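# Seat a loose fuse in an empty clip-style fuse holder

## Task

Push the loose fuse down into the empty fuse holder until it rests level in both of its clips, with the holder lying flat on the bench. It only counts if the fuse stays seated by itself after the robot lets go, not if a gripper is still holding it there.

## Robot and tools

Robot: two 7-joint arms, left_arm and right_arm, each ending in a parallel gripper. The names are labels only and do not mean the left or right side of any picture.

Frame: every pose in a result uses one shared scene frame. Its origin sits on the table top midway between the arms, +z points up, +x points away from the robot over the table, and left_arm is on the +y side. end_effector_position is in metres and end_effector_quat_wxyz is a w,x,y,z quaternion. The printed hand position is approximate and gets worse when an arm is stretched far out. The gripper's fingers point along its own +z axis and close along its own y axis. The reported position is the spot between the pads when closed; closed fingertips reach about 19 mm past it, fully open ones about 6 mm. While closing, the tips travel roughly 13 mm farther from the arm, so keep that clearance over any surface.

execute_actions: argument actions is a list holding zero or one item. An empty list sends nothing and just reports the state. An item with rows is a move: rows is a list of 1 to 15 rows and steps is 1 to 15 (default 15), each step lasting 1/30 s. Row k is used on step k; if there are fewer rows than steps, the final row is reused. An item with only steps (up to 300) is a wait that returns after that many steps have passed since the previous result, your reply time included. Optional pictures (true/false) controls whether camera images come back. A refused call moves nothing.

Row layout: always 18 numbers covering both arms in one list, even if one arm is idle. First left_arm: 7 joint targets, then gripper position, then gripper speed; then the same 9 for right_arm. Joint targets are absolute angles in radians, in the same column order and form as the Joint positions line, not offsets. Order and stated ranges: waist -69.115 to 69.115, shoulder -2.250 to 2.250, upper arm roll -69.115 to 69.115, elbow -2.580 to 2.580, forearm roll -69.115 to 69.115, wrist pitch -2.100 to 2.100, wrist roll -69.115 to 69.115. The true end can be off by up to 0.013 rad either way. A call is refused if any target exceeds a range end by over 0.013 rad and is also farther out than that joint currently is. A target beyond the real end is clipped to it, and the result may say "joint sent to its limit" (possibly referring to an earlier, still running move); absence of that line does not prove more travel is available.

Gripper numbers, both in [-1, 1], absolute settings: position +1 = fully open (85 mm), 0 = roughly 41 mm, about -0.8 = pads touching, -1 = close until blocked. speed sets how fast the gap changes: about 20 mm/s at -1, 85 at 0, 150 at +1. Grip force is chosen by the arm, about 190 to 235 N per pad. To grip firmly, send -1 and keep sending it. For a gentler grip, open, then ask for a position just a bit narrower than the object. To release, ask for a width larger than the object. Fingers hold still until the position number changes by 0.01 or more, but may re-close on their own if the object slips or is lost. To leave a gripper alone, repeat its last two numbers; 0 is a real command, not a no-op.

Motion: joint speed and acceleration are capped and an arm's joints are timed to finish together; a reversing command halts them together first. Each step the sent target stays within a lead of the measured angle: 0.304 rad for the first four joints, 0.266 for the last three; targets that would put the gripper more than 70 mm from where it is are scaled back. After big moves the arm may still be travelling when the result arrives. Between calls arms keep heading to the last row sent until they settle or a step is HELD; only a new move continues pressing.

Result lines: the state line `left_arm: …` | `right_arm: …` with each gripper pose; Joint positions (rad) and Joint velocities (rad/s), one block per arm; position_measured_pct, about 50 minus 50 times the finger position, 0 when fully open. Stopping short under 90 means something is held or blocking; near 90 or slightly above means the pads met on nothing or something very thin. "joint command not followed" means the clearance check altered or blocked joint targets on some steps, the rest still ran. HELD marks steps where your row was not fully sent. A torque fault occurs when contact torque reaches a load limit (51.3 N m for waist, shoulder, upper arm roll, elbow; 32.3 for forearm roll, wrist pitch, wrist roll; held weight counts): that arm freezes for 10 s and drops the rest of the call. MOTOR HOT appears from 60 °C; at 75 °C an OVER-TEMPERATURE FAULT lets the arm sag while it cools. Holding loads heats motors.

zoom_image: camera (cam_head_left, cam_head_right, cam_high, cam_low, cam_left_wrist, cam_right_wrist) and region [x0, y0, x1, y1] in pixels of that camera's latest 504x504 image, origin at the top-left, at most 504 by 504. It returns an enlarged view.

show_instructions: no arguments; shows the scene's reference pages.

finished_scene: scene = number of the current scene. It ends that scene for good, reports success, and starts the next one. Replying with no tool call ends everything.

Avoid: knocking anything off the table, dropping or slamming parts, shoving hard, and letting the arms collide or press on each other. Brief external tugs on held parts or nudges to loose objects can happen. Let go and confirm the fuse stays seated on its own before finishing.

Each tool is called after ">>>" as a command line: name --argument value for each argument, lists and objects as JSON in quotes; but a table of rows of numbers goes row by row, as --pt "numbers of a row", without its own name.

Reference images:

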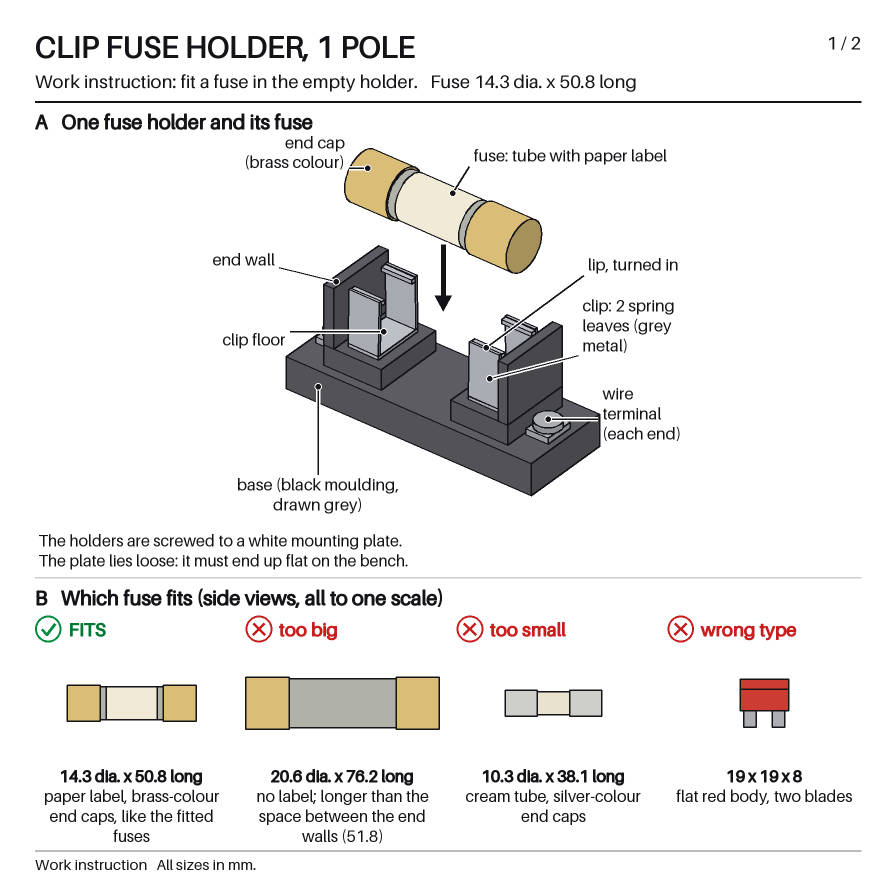

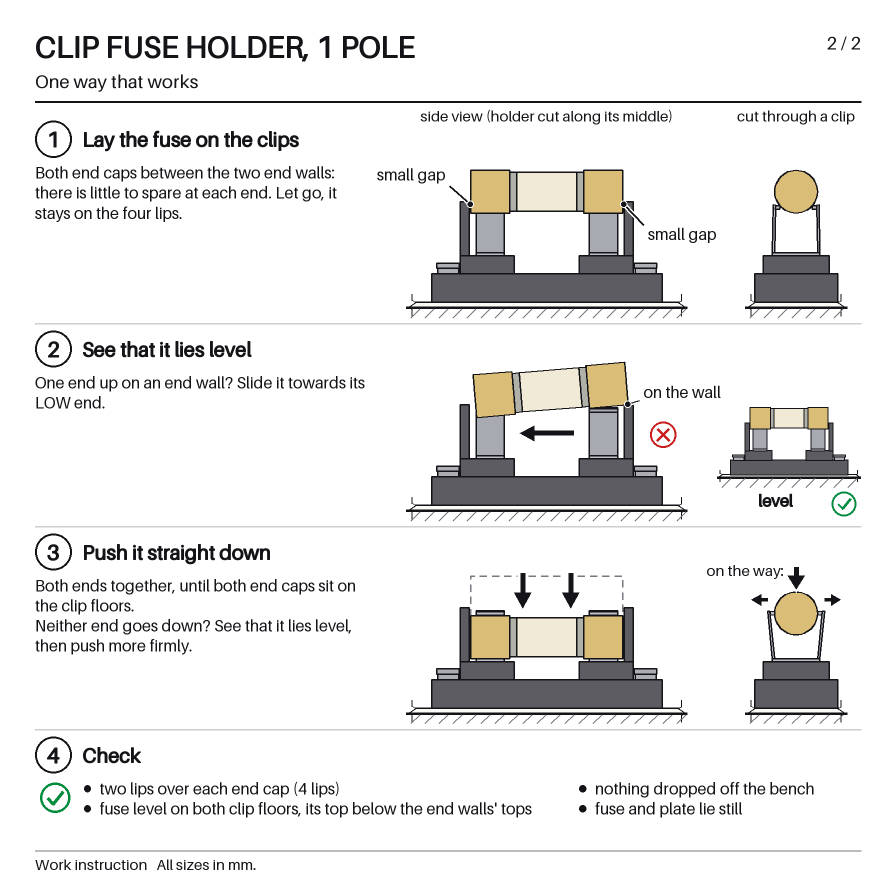

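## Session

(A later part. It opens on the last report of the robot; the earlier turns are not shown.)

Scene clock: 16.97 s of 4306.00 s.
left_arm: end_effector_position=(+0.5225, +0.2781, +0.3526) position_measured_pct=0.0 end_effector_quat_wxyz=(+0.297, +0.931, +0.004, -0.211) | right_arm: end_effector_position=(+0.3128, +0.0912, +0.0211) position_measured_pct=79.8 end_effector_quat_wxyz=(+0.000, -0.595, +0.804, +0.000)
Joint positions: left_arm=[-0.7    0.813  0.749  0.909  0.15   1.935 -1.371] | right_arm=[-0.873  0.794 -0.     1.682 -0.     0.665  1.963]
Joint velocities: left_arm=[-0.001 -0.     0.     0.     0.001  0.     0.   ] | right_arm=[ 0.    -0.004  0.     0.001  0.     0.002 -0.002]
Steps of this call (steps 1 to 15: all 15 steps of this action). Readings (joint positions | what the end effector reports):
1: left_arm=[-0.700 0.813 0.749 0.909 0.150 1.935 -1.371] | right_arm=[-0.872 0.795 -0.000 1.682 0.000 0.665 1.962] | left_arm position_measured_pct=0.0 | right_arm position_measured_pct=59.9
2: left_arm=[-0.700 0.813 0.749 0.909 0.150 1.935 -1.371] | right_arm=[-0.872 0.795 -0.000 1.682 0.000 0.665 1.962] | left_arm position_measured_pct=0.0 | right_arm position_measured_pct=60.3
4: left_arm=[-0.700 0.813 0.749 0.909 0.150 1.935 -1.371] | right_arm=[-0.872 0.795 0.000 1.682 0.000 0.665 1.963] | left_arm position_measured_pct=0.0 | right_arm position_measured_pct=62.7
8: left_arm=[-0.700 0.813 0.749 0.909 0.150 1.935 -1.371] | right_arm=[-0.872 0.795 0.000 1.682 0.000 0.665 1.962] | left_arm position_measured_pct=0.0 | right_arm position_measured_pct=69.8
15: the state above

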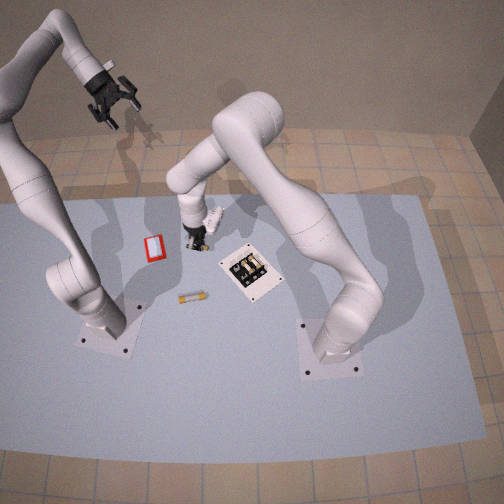

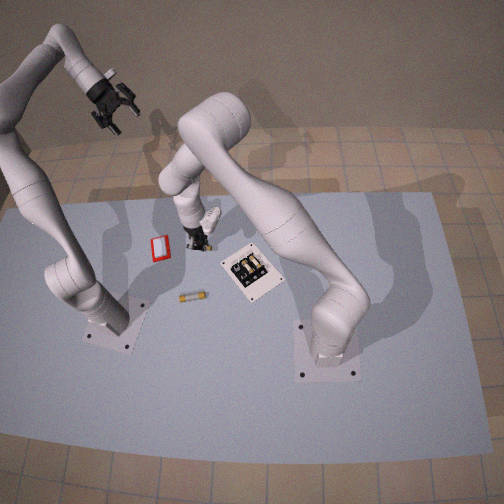

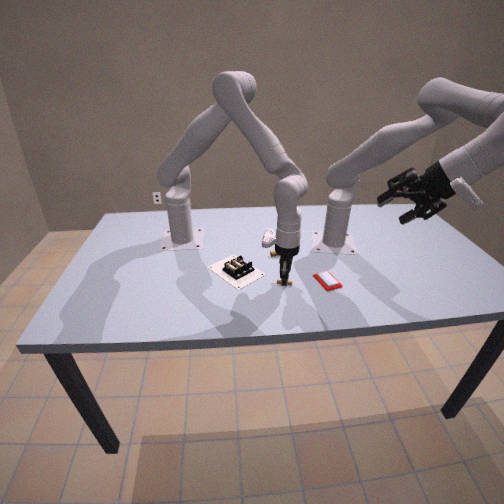

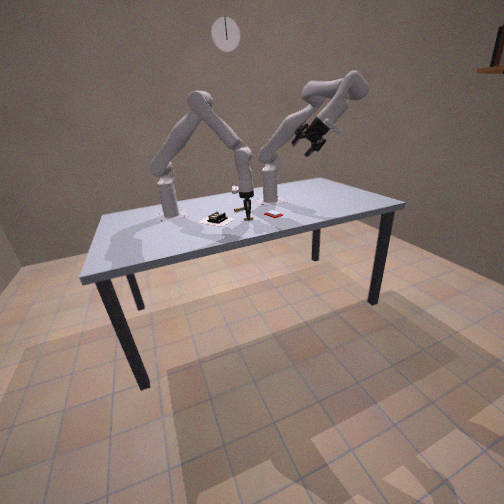

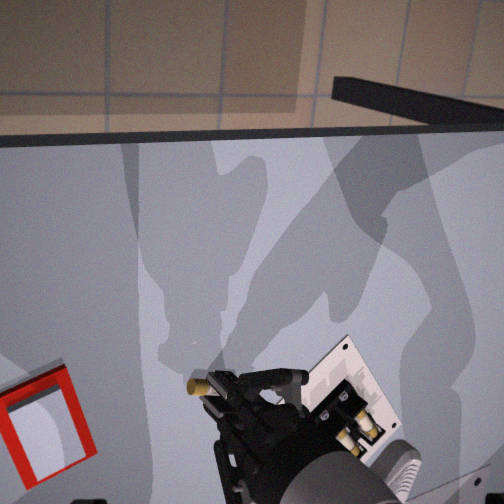

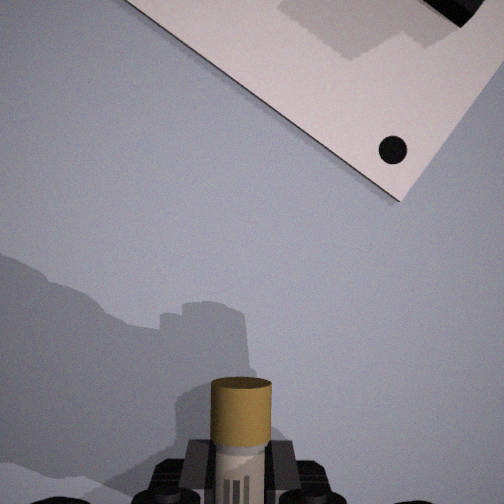

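>>> execute_actions --actions '[{"rows": [[-0.7, 0.813, 0.749, 0.909, 0.15, 1.935, -1.371, 1, 0, -0.8725, 0.71, 0.0, 1.65, 0.0, 0.78, 1.9625, -1, -0.5]], "steps": 10}]' --pictures false

>>> execute_actions --actions '[{"rows": [[-0.7, 0.813, 0.749, 0.909, 0.15, 1.935, -1.371, 1, 0, -0.877, 0.4497, 0.0, 2.2029, 0.0, 0.489, 1.336, -1, -0.5]], "steps": 15}]' --pictures false

>>> execute_actions --actions '[{"steps": 25}]'

Scene clock: 20.60 s of 4306.00 s.
left_arm: end_effector_position=(+0.5225, +0.2781, +0.3526) position_measured_pct=0.0 end_effector_quat_wxyz=(+0.297, +0.931, +0.004, -0.211) | right_arm: end_effector_position=(+0.3140, +0.0925, +0.0681) position_measured_pct=81.7 end_effector_quat_wxyz=(-0.000, -0.595, +0.804, -0.000)
Joint positions: left_arm=[-0.7    0.813  0.749  0.909  0.15   1.935 -1.371] | right_arm=[-0.872  0.713  0.     1.65   0.     0.78   1.963]
Joint velocities: left_arm=[-0.     0.    -0.001  0.    -0.001  0.002  0.001] | right_arm=[ 0.    -0.02  -0.001  0.011 -0.     0.015 -0.001]
Steps of this call (steps 1 to 15: the robot went on to your last target; steps 16 to 90: nothing new was sent; then 0.30 s passed at rest; steps 91 to 100: all 10 steps of this action). Readings (joint positions | what the end effector reports):
91: left_arm=[-0.700 0.813 0.749 0.909 0.150 1.935 -1.371] | right_arm=[-0.873 0.793 -0.000 1.682 -0.000 0.667 1.963] | left_arm position_measured_pct=0.0 | right_arm position_measured_pct=81.7
92: left_arm=[-0.700 0.813 0.749 0.909 0.150 1.935 -1.371] | right_arm=[-0.873 0.787 -0.000 1.681 -0.000 0.674 1.963] | left_arm position_measured_pct=0.0 | right_arm position_measured_pct=81.7
94: left_arm=[-0.700 0.813 0.749 0.909 0.150 1.935 -1.371] | right_arm=[-0.873 0.757 -0.000 1.671 -0.000 0.710 1.962] | left_arm position_measured_pct=0.0 | right_arm position_measured_pct=81.7
98: left_arm=[-0.700 0.813 0.749 0.909 0.150 1.935 -1.371] | right_arm=[-0.872 0.714 0.000 1.649 0.000 0.777 1.963] | left_arm position_measured_pct=0.0 | right_arm position_measured_pct=81.7
100: the state above

Scene clock: 21.10 s of 4306.00 s.
left_arm: end_effector_position=(+0.5225, +0.2781, +0.3526) position_measured_pct=0.0 end_effector_quat_wxyz=(+0.297, +0.931, +0.004, -0.211) | right_arm: end_effector_position=(+0.2477, +0.0142, +0.0852) position_measured_pct=81.7 end_effector_quat_wxyz=(+0.029, -0.433, +0.901, +0.014)
Joint positions: left_arm=[-0.7    0.813  0.749  0.909  0.15   1.935 -1.371] | right_arm=[-0.876  0.488  0.     2.06   0.     0.53   1.579]
Joint velocities: left_arm=[ 0.001  0.001 -0.001  0.     0.003 -0.     0.001] | right_arm=[-0.004 -0.217  0.     0.882 -0.    -0.23  -1.204]
Steps of this call (steps 1 to 15: all 15 steps of this action). Readings (joint positions | what the end effector reports):
1: left_arm=[-0.700 0.813 0.749 0.909 0.150 1.935 -1.371] | right_arm=[-0.873 0.711 0.000 1.651 0.000 0.779 1.962] | left_arm position_measured_pct=0.0 | right_arm position_measured_pct=81.7
2: left_arm=[-0.700 0.813 0.749 0.909 0.150 1.935 -1.371] | right_arm=[-0.873 0.705 -0.000 1.657 0.000 0.773 1.958] | left_arm position_measured_pct=0.0 | right_arm position_measured_pct=81.7
4: left_arm=[-0.700 0.813 0.749 0.909 0.150 1.935 -1.371] | right_arm=[-0.873 0.678 -0.000 1.684 0.000 0.748 1.934] | left_arm position_measured_pct=0.0 | right_arm position_measured_pct=81.7
8: left_arm=[-0.700 0.813 0.749 0.909 0.150 1.935 -1.371] | right_arm=[-0.875 0.579 -0.000 1.805 0.000 0.643 1.828] | left_arm position_measured_pct=0.0 | right_arm position_measured_pct=81.7
15: the state above

Scene clock: 21.93 s of 4306.00 s.
left_arm: end_effector_position=(+0.5225, +0.2781, +0.3526) position_measured_pct=0.0 end_effector_quat_wxyz=(+0.297, +0.931, +0.004, -0.211) | right_arm: end_effector_position=(+0.2079, -0.0342, +0.0749) position_measured_pct=81.7 end_effector_quat_wxyz=(-0.000, -0.321, +0.947, -0.000)
Joint positions: left_arm=[-0.7    0.813  0.749  0.909  0.15   1.935 -1.371] | right_arm=[-0.877  0.45  -0.     2.203  0.     0.489  1.336]
Joint velocities: left_arm=[ 0.001 -0.    -0.    -0.     0.     0.001  0.002] | right_arm=[ 0.001  0.     0.    -0.001 -0.    -0.001  0.001]
Steps of this call (steps 1 to 25: the robot went on to your last target). Readings (joint positions | what the end effector reports):
1: left_arm=[-0.700 0.813 0.749 0.909 0.150 1.935 -1.371] | right_arm=[-0.876 0.481 0.000 2.087 -0.000 0.522 1.539] | left_arm position_measured_pct=0.0 | right_arm position_measured_pct=81.7
2: left_arm=[-0.700 0.813 0.749 0.909 0.150 1.935 -1.371] | right_arm=[-0.877 0.475 0.000 2.112 -0.000 0.515 1.498] | left_arm position_measured_pct=0.0 | right_arm position_measured_pct=81.7
4: left_arm=[-0.700 0.813 0.749 0.909 0.150 1.935 -1.371] | right_arm=[-0.877 0.463 0.000 2.157 -0.000 0.502 1.418] | left_arm position_measured_pct=0.0 | right_arm position_measured_pct=81.7
8: left_arm=[-0.700 0.813 0.749 0.909 0.150 1.935 -1.371] | right_arm=[-0.877 0.453 0.000 2.202 -0.000 0.491 1.337] | left_arm position_measured_pct=0.0 | right_arm position_measured_pct=81.7
25: the state above

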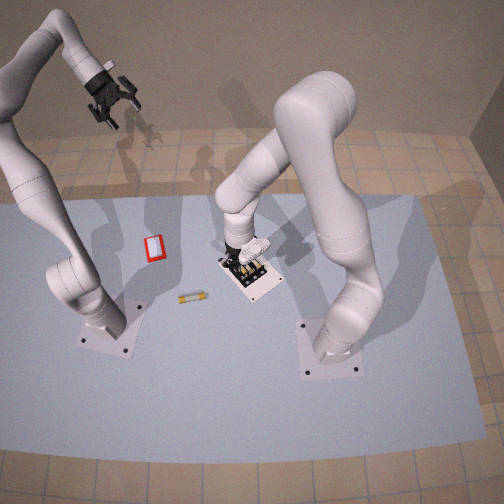

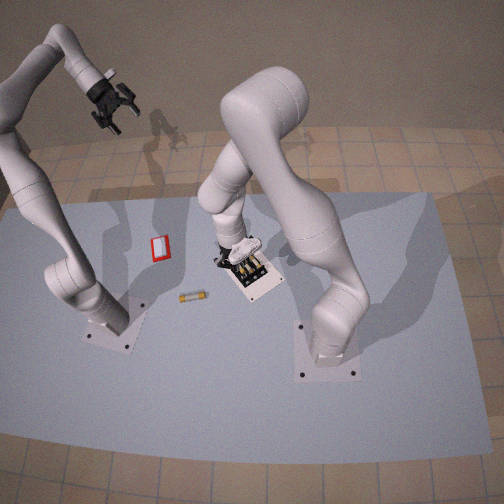

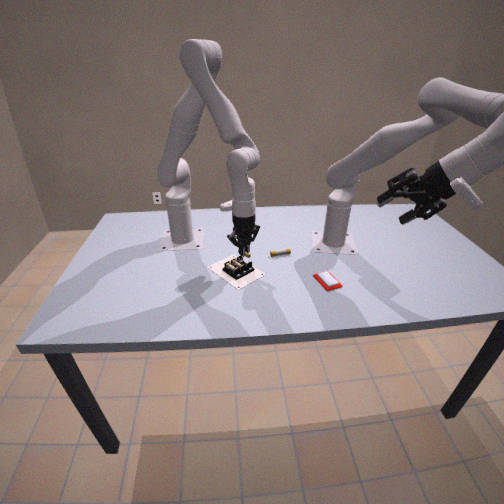

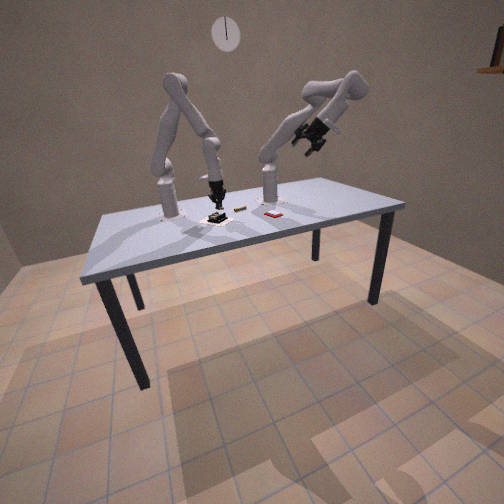

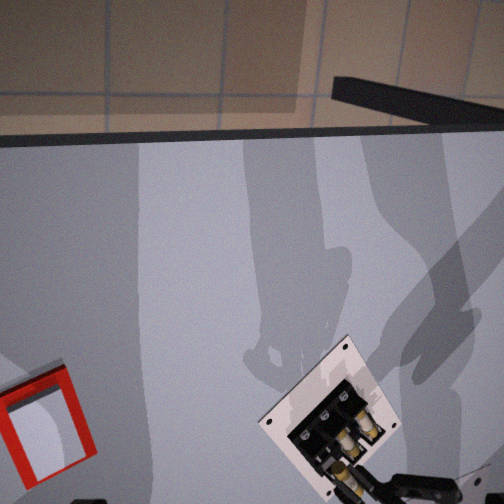

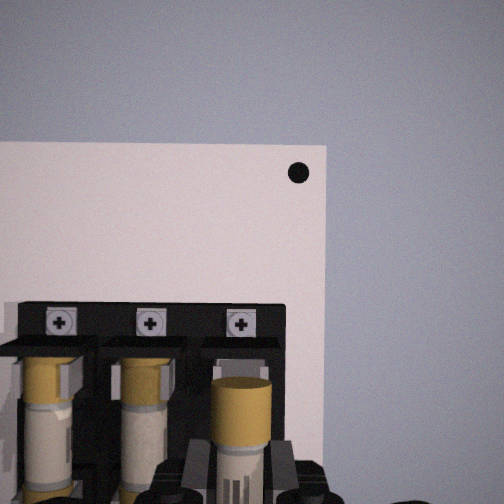

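>>> zoom_image --camera "cam_right_wrist" --region '[100, 290, 310, 460]'

Region (100, 290, 310, 460) of cam_right_wrist's 504x504 image, scaled by 2.400; it fills the top 408 rows of this view, and the rest is white.

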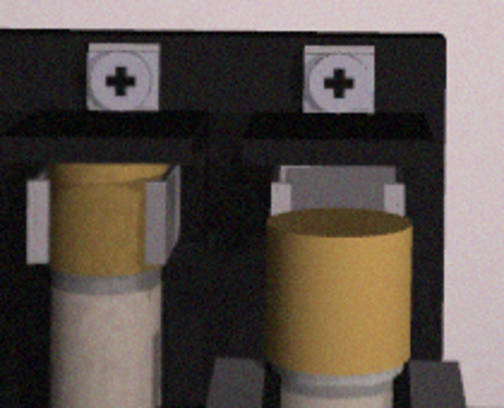

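>>> execute_actions --actions '[{"rows": [[-0.7, 0.813, 0.749, 0.909, 0.15, 1.935, -1.371, 1, 0, -0.8766, 0.4908, 0.0, 2.2203, 0.0, 0.4305, 1.3364, -1, -0.5]], "steps": 15}]' --pictures false

>>> execute_actions --actions '[{"steps": 8}]'

>>> zoom_image --camera "cam_right_wrist" --region '[100, 290, 310, 460]'

Scene clock: 24.13 s of 4306.00 s.
left_arm: end_effector_position=(+0.5225, +0.2781, +0.3526) position_measured_pct=0.0 end_effector_quat_wxyz=(+0.297, +0.931, +0.004, -0.211) | right_arm: end_effector_position=(+0.2074, -0.0351, +0.0590) position_measured_pct=81.7 end_effector_quat_wxyz=(+0.000, -0.321, +0.947, +0.000)
Joint positions: left_arm=[-0.7    0.813  0.749  0.909  0.15   1.935 -1.371] | right_arm=[-0.877  0.491  0.     2.22   0.     0.431  1.336]
Joint velocities: left_arm=[ 0.     0.002 -0.001 -0.    -0.001  0.001  0.001] | right_arm=[ 0.001  0.002 -0.    -0.001 -0.    -0.001 -0.001]
Steps of this call (steps 1 to 15: the robot went on to your last target; steps 16 to 51: nothing new was sent; steps 52 to 66: all 15 steps of this action). Readings (joint positions | what the end effector reports):
52: left_arm=[-0.700 0.813 0.749 0.909 0.150 1.935 -1.371] | right_arm=[-0.877 0.451 0.000 2.203 -0.000 0.488 1.336] | left_arm position_measured_pct=0.0 | right_arm position_measured_pct=81.7
53: left_arm=[-0.700 0.813 0.749 0.909 0.150 1.935 -1.371] | right_arm=[-0.877 0.458 0.000 2.205 -0.000 0.480 1.336] | left_arm position_measured_pct=0.0 | right_arm position_measured_pct=81.7
55: left_arm=[-0.700 0.813 0.749 0.909 0.150 1.935 -1.371] | right_arm=[-0.877 0.482 0.000 2.215 0.000 0.448 1.336] | left_arm position_measured_pct=0.0 | right_arm position_measured_pct=81.7
59: left_arm=[-0.700 0.813 0.749 0.909 0.150 1.935 -1.371] | right_arm=[-0.877 0.489 -0.000 2.220 -0.000 0.431 1.336] | left_arm position_measured_pct=0.0 | right_arm position_measured_pct=81.7
66: the state above

Scene clock: 24.40 s of 4306.00 s.
left_arm: end_effector_position=(+0.5225, +0.2781, +0.3526) position_measured_pct=0.0 end_effector_quat_wxyz=(+0.297, +0.931, +0.004, -0.211) | right_arm: end_effector_position=(+0.2073, -0.0351, +0.0589) position_measured_pct=81.7 end_effector_quat_wxyz=(+0.000, -0.321, +0.947, +0.000)
Joint positions: left_arm=[-0.7    0.813  0.749  0.909  0.15   1.935 -1.371] | right_arm=[-0.877  0.491  0.     2.22   0.     0.43   1.336]
Joint velocities: left_arm=[-0.     0.001 -0.003  0.    -0.001  0.001 -0.001] | right_arm=[-0.    -0.     0.    -0.    -0.     0.001 -0.001]
Steps of this call (steps 1 to 8: the robot went on to your last target). Readings (joint positions | what the end effector reports):
1: left_arm=[-0.700 0.813 0.749 0.909 0.150 1.935 -1.371] | right_arm=[-0.877 0.491 -0.000 2.220 0.000 0.431 1.336] | left_arm position_measured_pct=0.0 | right_arm position_measured_pct=81.7
2: left_arm=[-0.700 0.813 0.749 0.909 0.150 1.935 -1.371] | right_arm=[-0.877 0.491 -0.000 2.220 0.000 0.431 1.336] | left_arm position_measured_pct=0.0 | right_arm position_measured_pct=81.7
4: left_arm=[-0.700 0.813 0.749 0.909 0.150 1.935 -1.371] | right_arm=[-0.877 0.491 -0.000 2.220 0.000 0.430 1.336] | left_arm position_measured_pct=0.0 | right_arm position_measured_pct=81.7
8: the state above

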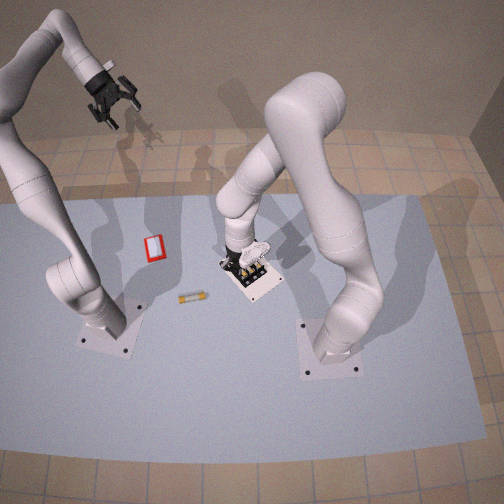

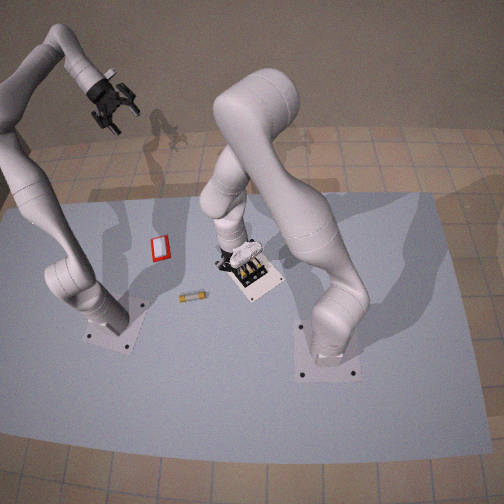

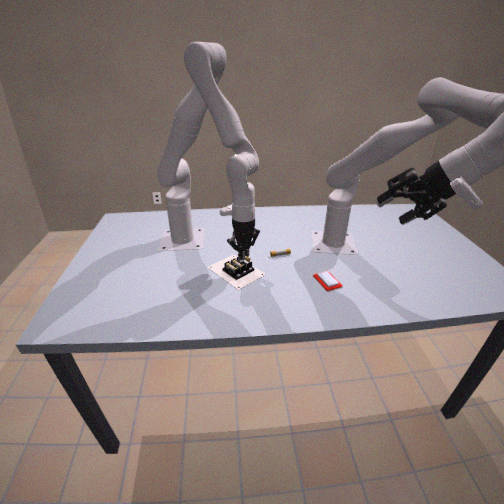

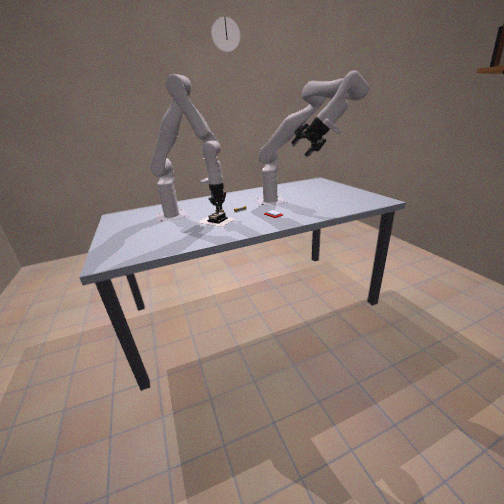

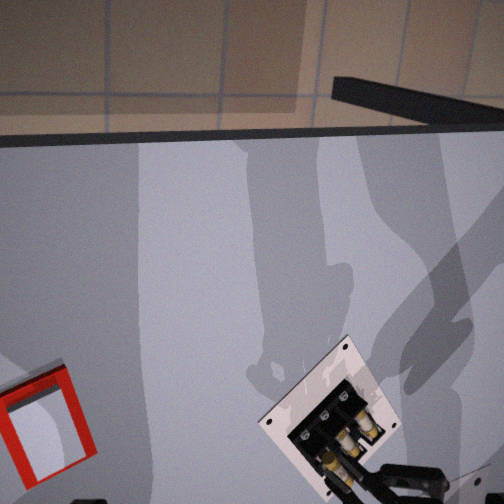

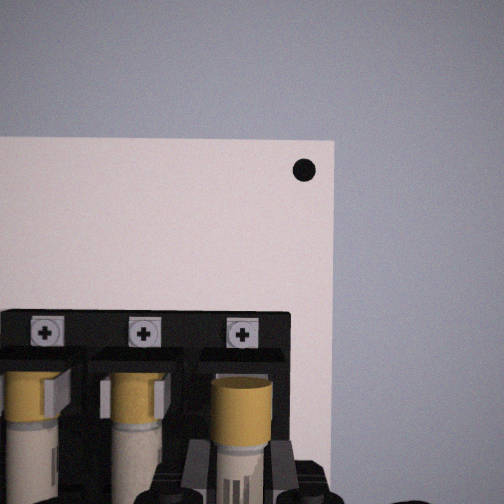

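Region (100, 290, 310, 460) of cam_right_wrist's 504x504 image, scaled by 2.400; it fills the top 408 rows of this view, and the rest is white.

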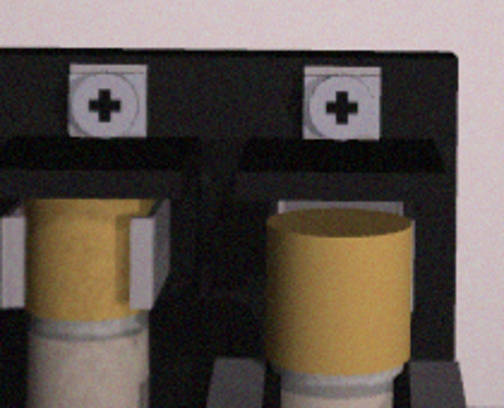

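>>> execute_actions --actions '[{"rows": [[-0.7, 0.813, 0.749, 0.909, 0.15, 1.935, -1.371, 1, 0, -0.8775, 0.4911, 0.0, 2.2195, 0.0, 0.431, 1.3355, -1, -0.5],[-0.7, 0.813, 0.749, 0.909, 0.15, 1.935, -1.371, 1, 0, -0.8775, 0.4911, 0.0, 2.2195, 0.0, 0.431, 1.3355, -1, -0.5],[-0.7, 0.813, 0.749, 0.909, 0.15, 1.935, -1.371, 1, 0, -0.8775, 0.4911, 0.0, 2.2195, 0.0, 0.431, 1.3355, -1, -0.5],[-0.7, 0.813, 0.749, 0.909, 0.15, 1.935, -1.371, 1, 0, -0.8775, 0.4938, 0.0, 2.2203, 0.0, 0.4275, 1.3355, -1, -0.5],[-0.7, 0.813, 0.749, 0.909, 0.15, 1.935, -1.371, 1, 0, -0.8775, 0.4965, 0.0, 2.2211, 0.0, 0.424, 1.3355, -1, -0.5],[-0.7, 0.813, 0.749, 0.909, 0.15, 1.935, -1.371, 1, 0, -0.8775, 0.4992, 0.0, 2.2219, 0.0, 0.4205, 1.3355, -1, -0.5],[-0.7, 0.813, 0.749, 0.909, 0.15, 1.935, -1.371, 1, 0, -0.8775, 0.502, 0.0, 2.2227, 0.0, 0.4169, 1.3355, -1, -0.5],[-0.7, 0.813, 0.749, 0.909, 0.15, 1.935, -1.371, 1, 0, -0.8775, 0.5047, 0.0, 2.22345, 0.0, 0.41345, 1.3355, -1, -0.5]], "steps": 15}]' --pictures false

>>> execute_actions --actions '[{"steps": 8}]'

>>> zoom_image --camera "cam_right_wrist" --region '[100, 290, 310, 460]'

>>> zoom_image --camera "cam_left_wrist" --region '[280, 380, 420, 504]'

Scene clock: 26.80 s of 4306.00 s.
left_arm: end_effector_position=(+0.5225, +0.2781, +0.3526) position_measured_pct=0.0 end_effector_quat_wxyz=(+0.297, +0.931, +0.004, -0.211) | right_arm: end_effector_position=(+0.2073, -0.0347, +0.0540) position_measured_pct=81.7 end_effector_quat_wxyz=(+0.000, -0.321, +0.947, +0.000)
Joint positions: left_arm=[-0.7    0.813  0.749  0.909  0.15   1.935 -1.371] | right_arm=[-0.877  0.504 -0.     2.223  0.     0.413  1.335]
Joint velocities: left_arm=[-0.001  0.     0.    -0.    -0.    -0.001 -0.003] | right_arm=[-0.     0.003  0.    -0.     0.    -0.001 -0.001]
Steps of this call (steps 1 to 15: the robot went on to your last target; steps 16 to 57: nothing new was sent; steps 58 to 72: all 15 steps of this action). Readings (joint positions | what the end effector reports):
58: left_arm=[-0.700 0.813 0.749 0.909 0.150 1.935 -1.371] | right_arm=[-0.877 0.491 0.000 2.220 0.000 0.431 1.336] | left_arm position_measured_pct=0.0 | right_arm position_measured_pct=81.7
59: left_arm=[-0.700 0.813 0.749 0.909 0.150 1.935 -1.371] | right_arm=[-0.877 0.491 0.000 2.220 0.000 0.431 1.336] | left_arm position_measured_pct=0.0 | right_arm position_measured_pct=81.7
61: left_arm=[-0.700 0.813 0.749 0.909 0.150 1.935 -1.371] | right_arm=[-0.877 0.492 -0.000 2.220 -0.000 0.430 1.336] | left_arm position_measured_pct=0.0 | right_arm position_measured_pct=81.7
65: left_arm=[-0.700 0.813 0.749 0.909 0.150 1.935 -1.371] | right_arm=[-0.877 0.502 0.000 2.222 0.000 0.418 1.336] | left_arm position_measured_pct=0.0 | right_arm position_measured_pct=81.7
72: the state above

Scene clock: 27.07 s of 4306.00 s.
left_arm: end_effector_position=(+0.5225, +0.2781, +0.3526) position_measured_pct=0.0 end_effector_quat_wxyz=(+0.297, +0.931, +0.004, -0.211) | right_arm: end_effector_position=(+0.2073, -0.0347, +0.0539) position_measured_pct=81.7 end_effector_quat_wxyz=(+0.000, -0.321, +0.947, +0.000)
Joint positions: left_arm=[-0.7    0.813  0.749  0.909  0.15   1.935 -1.371] | right_arm=[-0.877  0.505 -0.     2.223  0.     0.413  1.335]
Joint velocities: left_arm=[-0.002 -0.002 -0.003  0.    -0.     0.    -0.001] | right_arm=[-0.001  0.    -0.    -0.    -0.     0.     0.   ]
Steps of this call (steps 1 to 8: the robot went on to your last target). Readings (joint positions | what the end effector reports):
1: left_arm=[-0.700 0.813 0.749 0.909 0.150 1.935 -1.371] | right_arm=[-0.877 0.504 0.000 2.223 0.000 0.413 1.336] | left_arm position_measured_pct=0.0 | right_arm position_measured_pct=81.7
2: left_arm=[-0.700 0.813 0.749 0.909 0.150 1.935 -1.371] | right_arm=[-0.877 0.505 -0.000 2.223 0.000 0.413 1.336] | left_arm position_measured_pct=0.0 | right_arm position_measured_pct=81.7
4: left_arm=[-0.700 0.813 0.749 0.909 0.150 1.935 -1.371] | right_arm=[-0.877 0.505 -0.000 2.223 0.000 0.413 1.336] | left_arm position_measured_pct=0.0 | right_arm position_measured_pct=81.7
8: the state above

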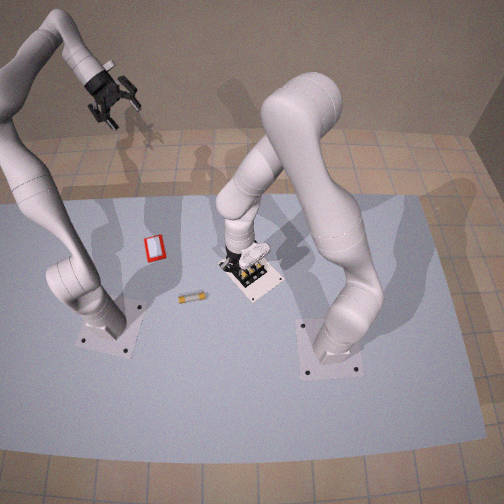

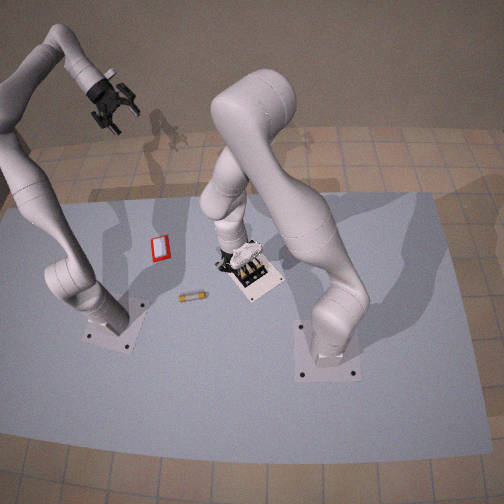

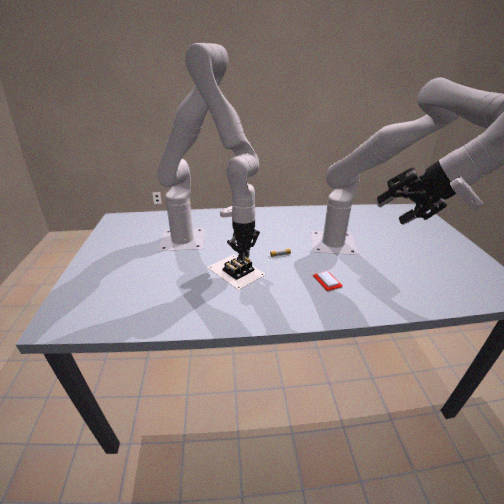

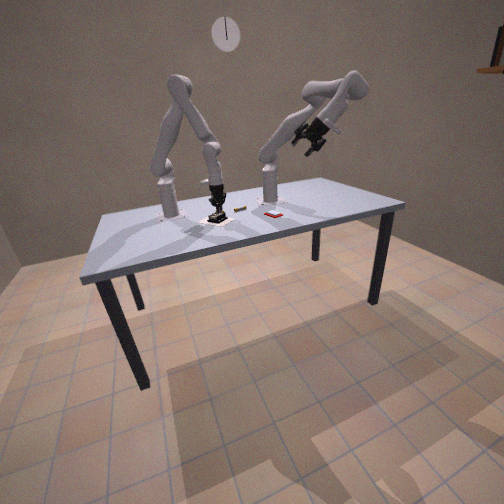

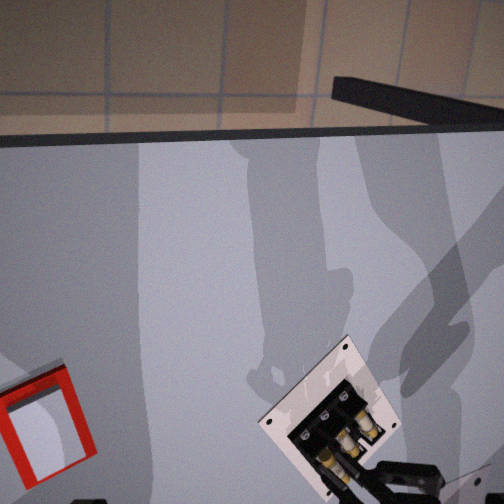

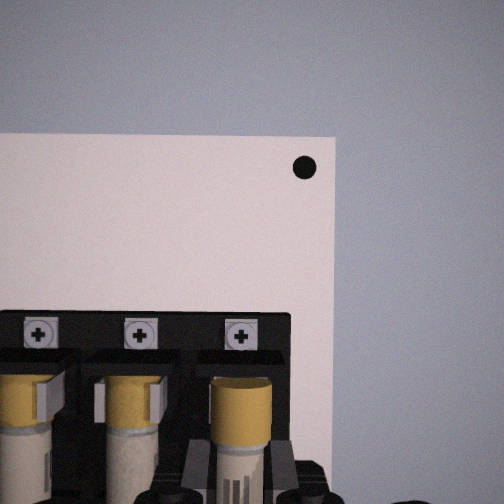

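Region (100, 290, 310, 460) of cam_right_wrist's 504x504 image, scaled by 2.400; it fills the top 408 rows of this view, and the rest is white.

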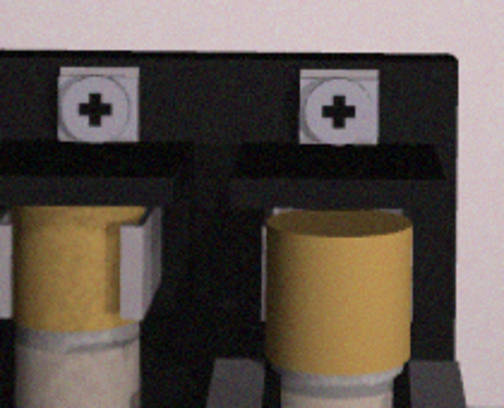

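Region (280, 380, 420, 504) of cam_left_wrist's 504x504 image, scaled by 3.600; it fills the top 446 rows of this view, and the rest is white.

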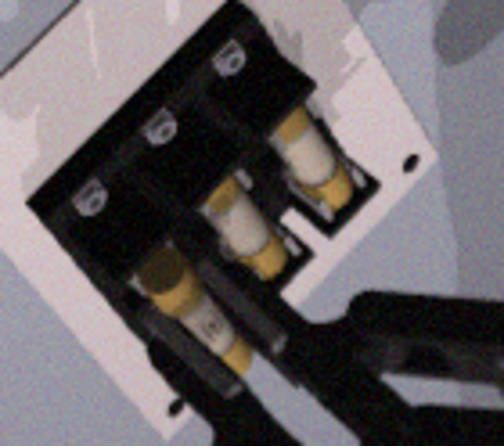

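>>> execute_actions --actions '[{"rows": [[-0.7, 0.813, 0.749, 0.909, 0.15, 1.935, -1.371, 1, 0, -0.8772, 0.5067, 0.0, 2.224, 0.0, 0.4109, 1.3358, -1, -0.5],[-0.7, 0.813, 0.749, 0.909, 0.15, 1.935, -1.371, 1, 0, -0.8772, 0.5088, 0.0, 2.22455, 0.0, 0.40825, 1.3358, -1, -0.5],[-0.7, 0.813, 0.749, 0.909, 0.15, 1.935, -1.371, 1, 0, -0.8772, 0.5109, 0.0, 2.2251, 0.0, 0.4056, 1.3358, -1, -0.5],[-0.7, 0.813, 0.749, 0.909, 0.15, 1.935, -1.371, 1, 0, -0.8772, 0.513, 0.0, 2.22565, 0.0, 0.40295, 1.3358, -1, -0.5],[-0.7, 0.813, 0.749, 0.909, 0.15, 1.935, -1.371, 1, 0, -0.8772, 0.515, 0.0, 2.2262, 0.0, 0.4004, 1.3358, -1, -0.5],[-0.7, 0.813, 0.749, 0.909, 0.15, 1.935, -1.371, 1, 0, -0.8772, 0.5171, 0.0, 2.22675, 0.0, 0.39775, 1.3358, -1, -0.5],[-0.7, 0.813, 0.749, 0.909, 0.15, 1.935, -1.371, 1, 0, -0.8772, 0.5192, 0.0, 2.2273, 0.0, 0.3951, 1.3358, -1, -0.5],[-0.7, 0.813, 0.749, 0.909, 0.15, 1.935, -1.371, 1, 0, -0.8772, 0.52124, 0.0, 2.22786, 0.0, 0.3925, 1.3358, -1, -0.5]], "steps": 15}]'

>>> zoom_image --camera "cam_right_wrist" --region '[100, 290, 310, 460]'

>>> zoom_image --camera "cam_left_wrist" --region '[280, 380, 420, 504]'

Scene clock: 29.33 s of 4306.00 s.
left_arm: end_effector_position=(+0.5225, +0.2781, +0.3526) position_measured_pct=0.0 end_effector_quat_wxyz=(+0.297, +0.931, +0.004, -0.211) | right_arm: end_effector_position=(+0.2078, -0.0344, +0.0504) position_measured_pct=81.7 end_effector_quat_wxyz=(+0.002, -0.321, +0.947, +0.001)
Joint positions: left_arm=[-0.7    0.813  0.749  0.909  0.15   1.935 -1.371] | right_arm=[-0.877  0.514  0.     2.228  0.     0.396  1.336]
Joint velocities: left_arm=[ 0.001 -0.003 -0.002 -0.    -0.    -0.    -0.   ] | right_arm=[-0.001 -0.    -0.     0.001 -0.    -0.001  0.002]
Steps of this call (steps 1 to 15: the robot went on to your last target; steps 16 to 53: nothing new was sent; steps 54 to 68: all 15 steps of this action). Readings (joint positions | what the end effector reports):
54: left_arm=[-0.700 0.813 0.749 0.909 0.150 1.935 -1.371] | right_arm=[-0.877 0.505 -0.000 2.224 -0.000 0.413 1.336] | left_arm position_measured_pct=0.0 | right_arm position_measured_pct=81.7
55: left_arm=[-0.700 0.813 0.749 0.909 0.150 1.935 -1.371] | right_arm=[-0.877 0.507 -0.000 2.224 -0.000 0.411 1.336] | left_arm position_measured_pct=0.0 | right_arm position_measured_pct=81.7
57: left_arm=[-0.700 0.813 0.749 0.909 0.150 1.935 -1.371] | right_arm=[-0.877 0.511 -0.000 2.225 -0.000 0.406 1.336] | left_arm position_measured_pct=0.0 | right_arm position_measured_pct=81.7
61: left_arm=[-0.700 0.813 0.749 0.909 0.150 1.935 -1.371] | right_arm=[-0.877 0.514 0.000 2.227 0.000 0.399 1.336] | left_arm position_measured_pct=0.0 | right_arm position_measured_pct=81.7
68: the state above

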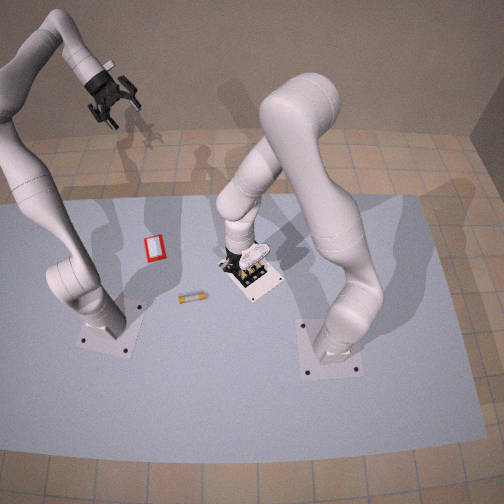

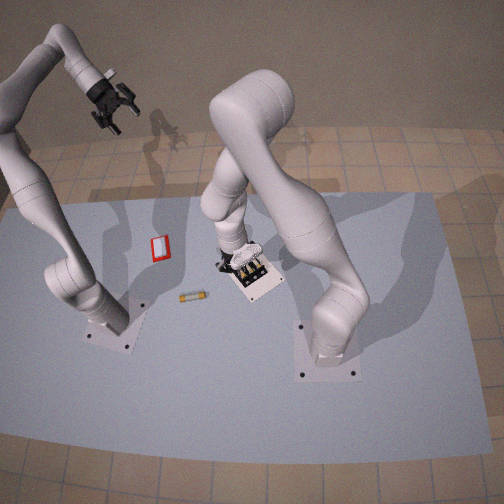

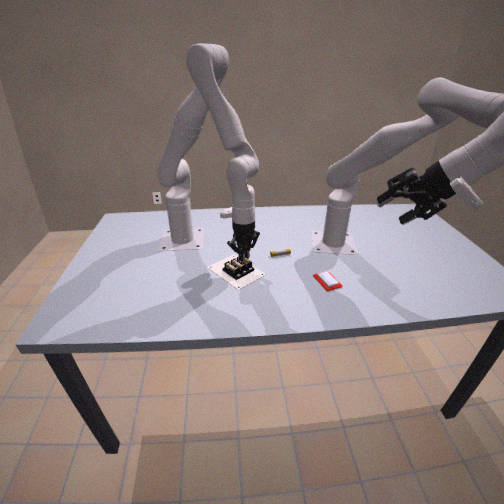

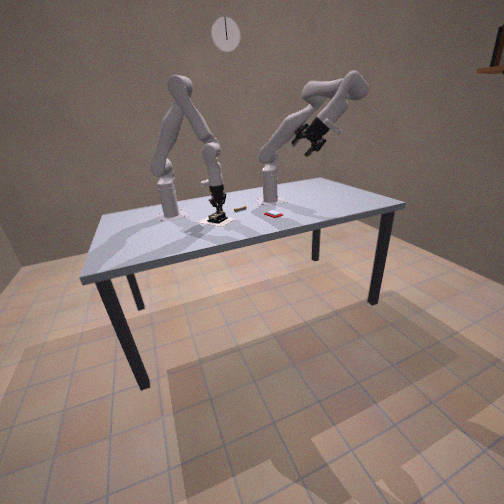

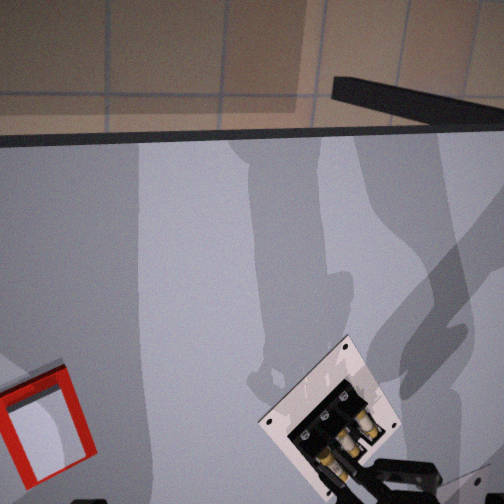

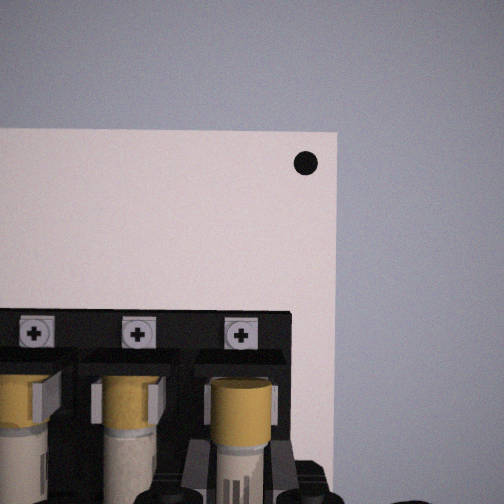

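Region (100, 290, 310, 460) of cam_right_wrist's 504x504 image, scaled by 2.400; it fills the top 408 rows of this view, and the rest is white.

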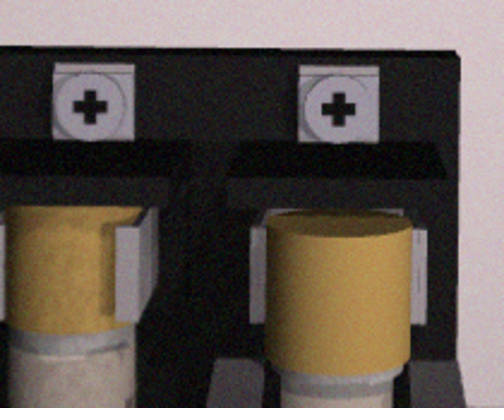

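Region (280, 380, 420, 504) of cam_left_wrist's 504x504 image, scaled by 3.600; it fills the top 446 rows of this view, and the rest is white.

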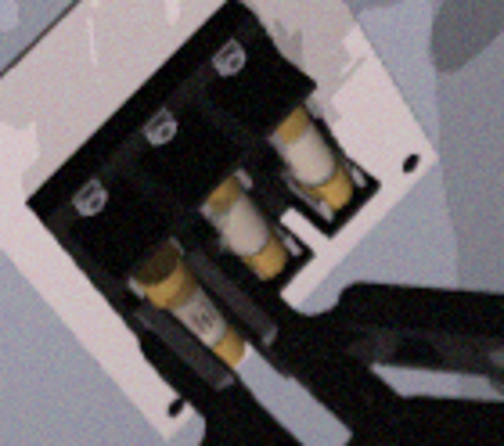

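>>> execute_actions --actions '[{"rows": [[-0.7, 0.813, 0.749, 0.909, 0.15, 1.935, -1.371, 1, 0, -0.8772, 0.522, 0.0, 2.2275, 0.0, 0.397, 1.3358, -1, -0.5],[-0.7, 0.813, 0.749, 0.909, 0.15, 1.935, -1.371, 1, 0, -0.8772, 0.523, 0.0, 2.2275, 0.0, 0.397, 1.3358, -1, -0.5],[-0.7, 0.813, 0.749, 0.909, 0.15, 1.935, -1.371, 1, 0, -0.8772, 0.524, 0.0, 2.2275, 0.0, 0.397, 1.3358, -1, -0.5],[-0.7, 0.813, 0.749, 0.909, 0.15, 1.935, -1.371, 1, 0, -0.8772, 0.525, 0.0, 2.2275, 0.0, 0.397, 1.3358, -1, -0.5],[-0.7, 0.813, 0.749, 0.909, 0.15, 1.935, -1.371, 1, 0, -0.8772, 0.526, 0.0, 2.2275, 0.0, 0.397, 1.3358, -1, -0.5],[-0.7, 0.813, 0.749, 0.909, 0.15, 1.935, -1.371, 1, 0, -0.8772, 0.527, 0.0, 2.2275, 0.0, 0.397, 1.3358, -1, -0.5],[-0.7, 0.813, 0.749, 0.909, 0.15, 1.935, -1.371, 1, 0, -0.8772, 0.528, 0.0, 2.2275, 0.0, 0.397, 1.3358, -1, -0.5]], "steps": 12}]' --pictures false

Scene clock: 31.13 s of 4306.00 s.
left_arm: end_effector_position=(+0.5225, +0.2781, +0.3526) position_measured_pct=0.0 end_effector_quat_wxyz=(+0.297, +0.931, +0.004, -0.211) | right_arm: end_effector_position=(+0.2077, -0.0345, +0.0495) position_measured_pct=81.7 end_effector_quat_wxyz=(+0.000, -0.321, +0.947, -0.000)
Joint positions: left_arm=[-0.7    0.813  0.749  0.909  0.15   1.935 -1.371] | right_arm=[-0.877  0.517  0.     2.225  0.     0.399  1.336]
Joint velocities: left_arm=[ 0.001 -0.001  0.     0.     0.    -0.     0.001] | right_arm=[-0.001  0.    -0.     0.     0.     0.001 -0.001]
Steps of this call (steps 1 to 15: the robot went on to your last target; steps 16 to 42: nothing new was sent; steps 43 to 54: all 12 steps of this action). Readings (joint positions | what the end effector reports):
43: left_arm=[-0.700 0.813 0.749 0.909 0.150 1.935 -1.371] | right_arm=[-0.877 0.514 0.000 2.228 0.000 0.396 1.336] | left_arm position_measured_pct=0.0 | right_arm position_measured_pct=81.7
44: left_arm=[-0.700 0.813 0.749 0.909 0.150 1.935 -1.371] | right_arm=[-0.877 0.514 0.000 2.227 0.000 0.398 1.336] | left_arm position_measured_pct=0.0 | right_arm position_measured_pct=81.7
46: left_arm=[-0.700 0.813 0.749 0.909 0.150 1.935 -1.371] | right_arm=[-0.877 0.515 0.000 2.226 0.000 0.399 1.336] | left_arm position_measured_pct=0.0 | right_arm position_measured_pct=81.7
50: left_arm=[-0.700 0.813 0.749 0.909 0.150 1.935 -1.371] | right_arm=[-0.877 0.517 0.000 2.225 0.000 0.399 1.336] | left_arm position_measured_pct=0.0 | right_arm position_measured_pct=81.7
54: the state above

>>> execute_actions --actions '[{"rows": [[-0.7, 0.813, 0.749, 0.909, 0.15, 1.935, -1.371, 1, 0, -0.8772, 0.529, 0.0, 2.229, 0.0, 0.397, 1.3358, -1, -0.5],[-0.7, 0.813, 0.749, 0.909, 0.15, 1.935, -1.371, 1, 0, -0.8772, 0.5305, 0.0, 2.23, 0.0, 0.396, 1.3358, -1, -0.5],[-0.7, 0.813, 0.749, 0.909, 0.15, 1.935, -1.371, 1, 0, -0.8772, 0.532, 0.0, 2.231, 0.0, 0.395, 1.3358, -1, -0.5],[-0.7, 0.813, 0.749, 0.909, 0.15, 1.935, -1.371, 1, 0, -0.8772, 0.5335, 0.0, 2.232, 0.0, 0.394, 1.3358, -1, -0.5],[-0.7, 0.813, 0.749, 0.909, 0.15, 1.935, -1.371, 1, 0, -0.8772, 0.535, 0.0, 2.2325, 0.0, 0.393, 1.3358, -1, -0.5],[-0.7, 0.813, 0.749, 0.909, 0.15, 1.935, -1.371, 1, 0, -0.8772, 0.5365, 0.0, 2.233, 0.0, 0.392, 1.3358, -1, -0.5],[-0.7, 0.813, 0.749, 0.909, 0.15, 1.935, -1.371, 1, 0, -0.8772, 0.538, 0.0, 2.2335, 0.0, 0.391, 1.3358, -1, -0.5]], "steps": 10}]' --pictures false

Scene clock: 32.37 s of 4306.00 s.
left_arm: end_effector_position=(+0.5225, +0.2781, +0.3526) position_measured_pct=0.0 end_effector_quat_wxyz=(+0.297, +0.931, +0.004, -0.211) | right_arm: end_effector_position=(+0.2067, -0.0355, +0.0450) position_measured_pct=81.7 end_effector_quat_wxyz=(-0.002, -0.321, +0.947, -0.001)
Joint positions: left_arm=[-0.7    0.813  0.749  0.909  0.15   1.935 -1.371] | right_arm=[-0.877  0.53  -0.     2.228  0.     0.388  1.336]
Joint velocities: left_arm=[-0.     0.001  0.002  0.     0.002  0.    -0.001] | right_arm=[-0.001  0.025 -0.     0.007  0.001  0.002  0.001]
Steps of this call (steps 1 to 15: the robot went on to your last target; steps 16 to 27: nothing new was sent; steps 28 to 37: all 10 steps of this action). Readings (joint positions | what the end effector reports):
28: left_arm=[-0.700 0.813 0.749 0.909 0.150 1.935 -1.371] | right_arm=[-0.877 0.518 0.000 2.226 0.000 0.399 1.336] | left_arm position_measured_pct=0.0 | right_arm position_measured_pct=81.7
29: left_arm=[-0.700 0.813 0.749 0.909 0.150 1.935 -1.371] | right_arm=[-0.877 0.519 0.000 2.226 0.000 0.398 1.336] | left_arm position_measured_pct=0.0 | right_arm position_measured_pct=81.7
31: left_arm=[-0.700 0.813 0.749 0.909 0.150 1.935 -1.371] | right_arm=[-0.877 0.522 0.000 2.226 0.000 0.395 1.336] | left_arm position_measured_pct=0.0 | right_arm position_measured_pct=81.7
35: left_arm=[-0.700 0.813 0.749 0.909 0.150 1.935 -1.371] | right_arm=[-0.877 0.529 -0.000 2.228 0.000 0.389 1.336] | left_arm position_measured_pct=0.0 | right_arm position_measured_pct=81.7
37: the state above


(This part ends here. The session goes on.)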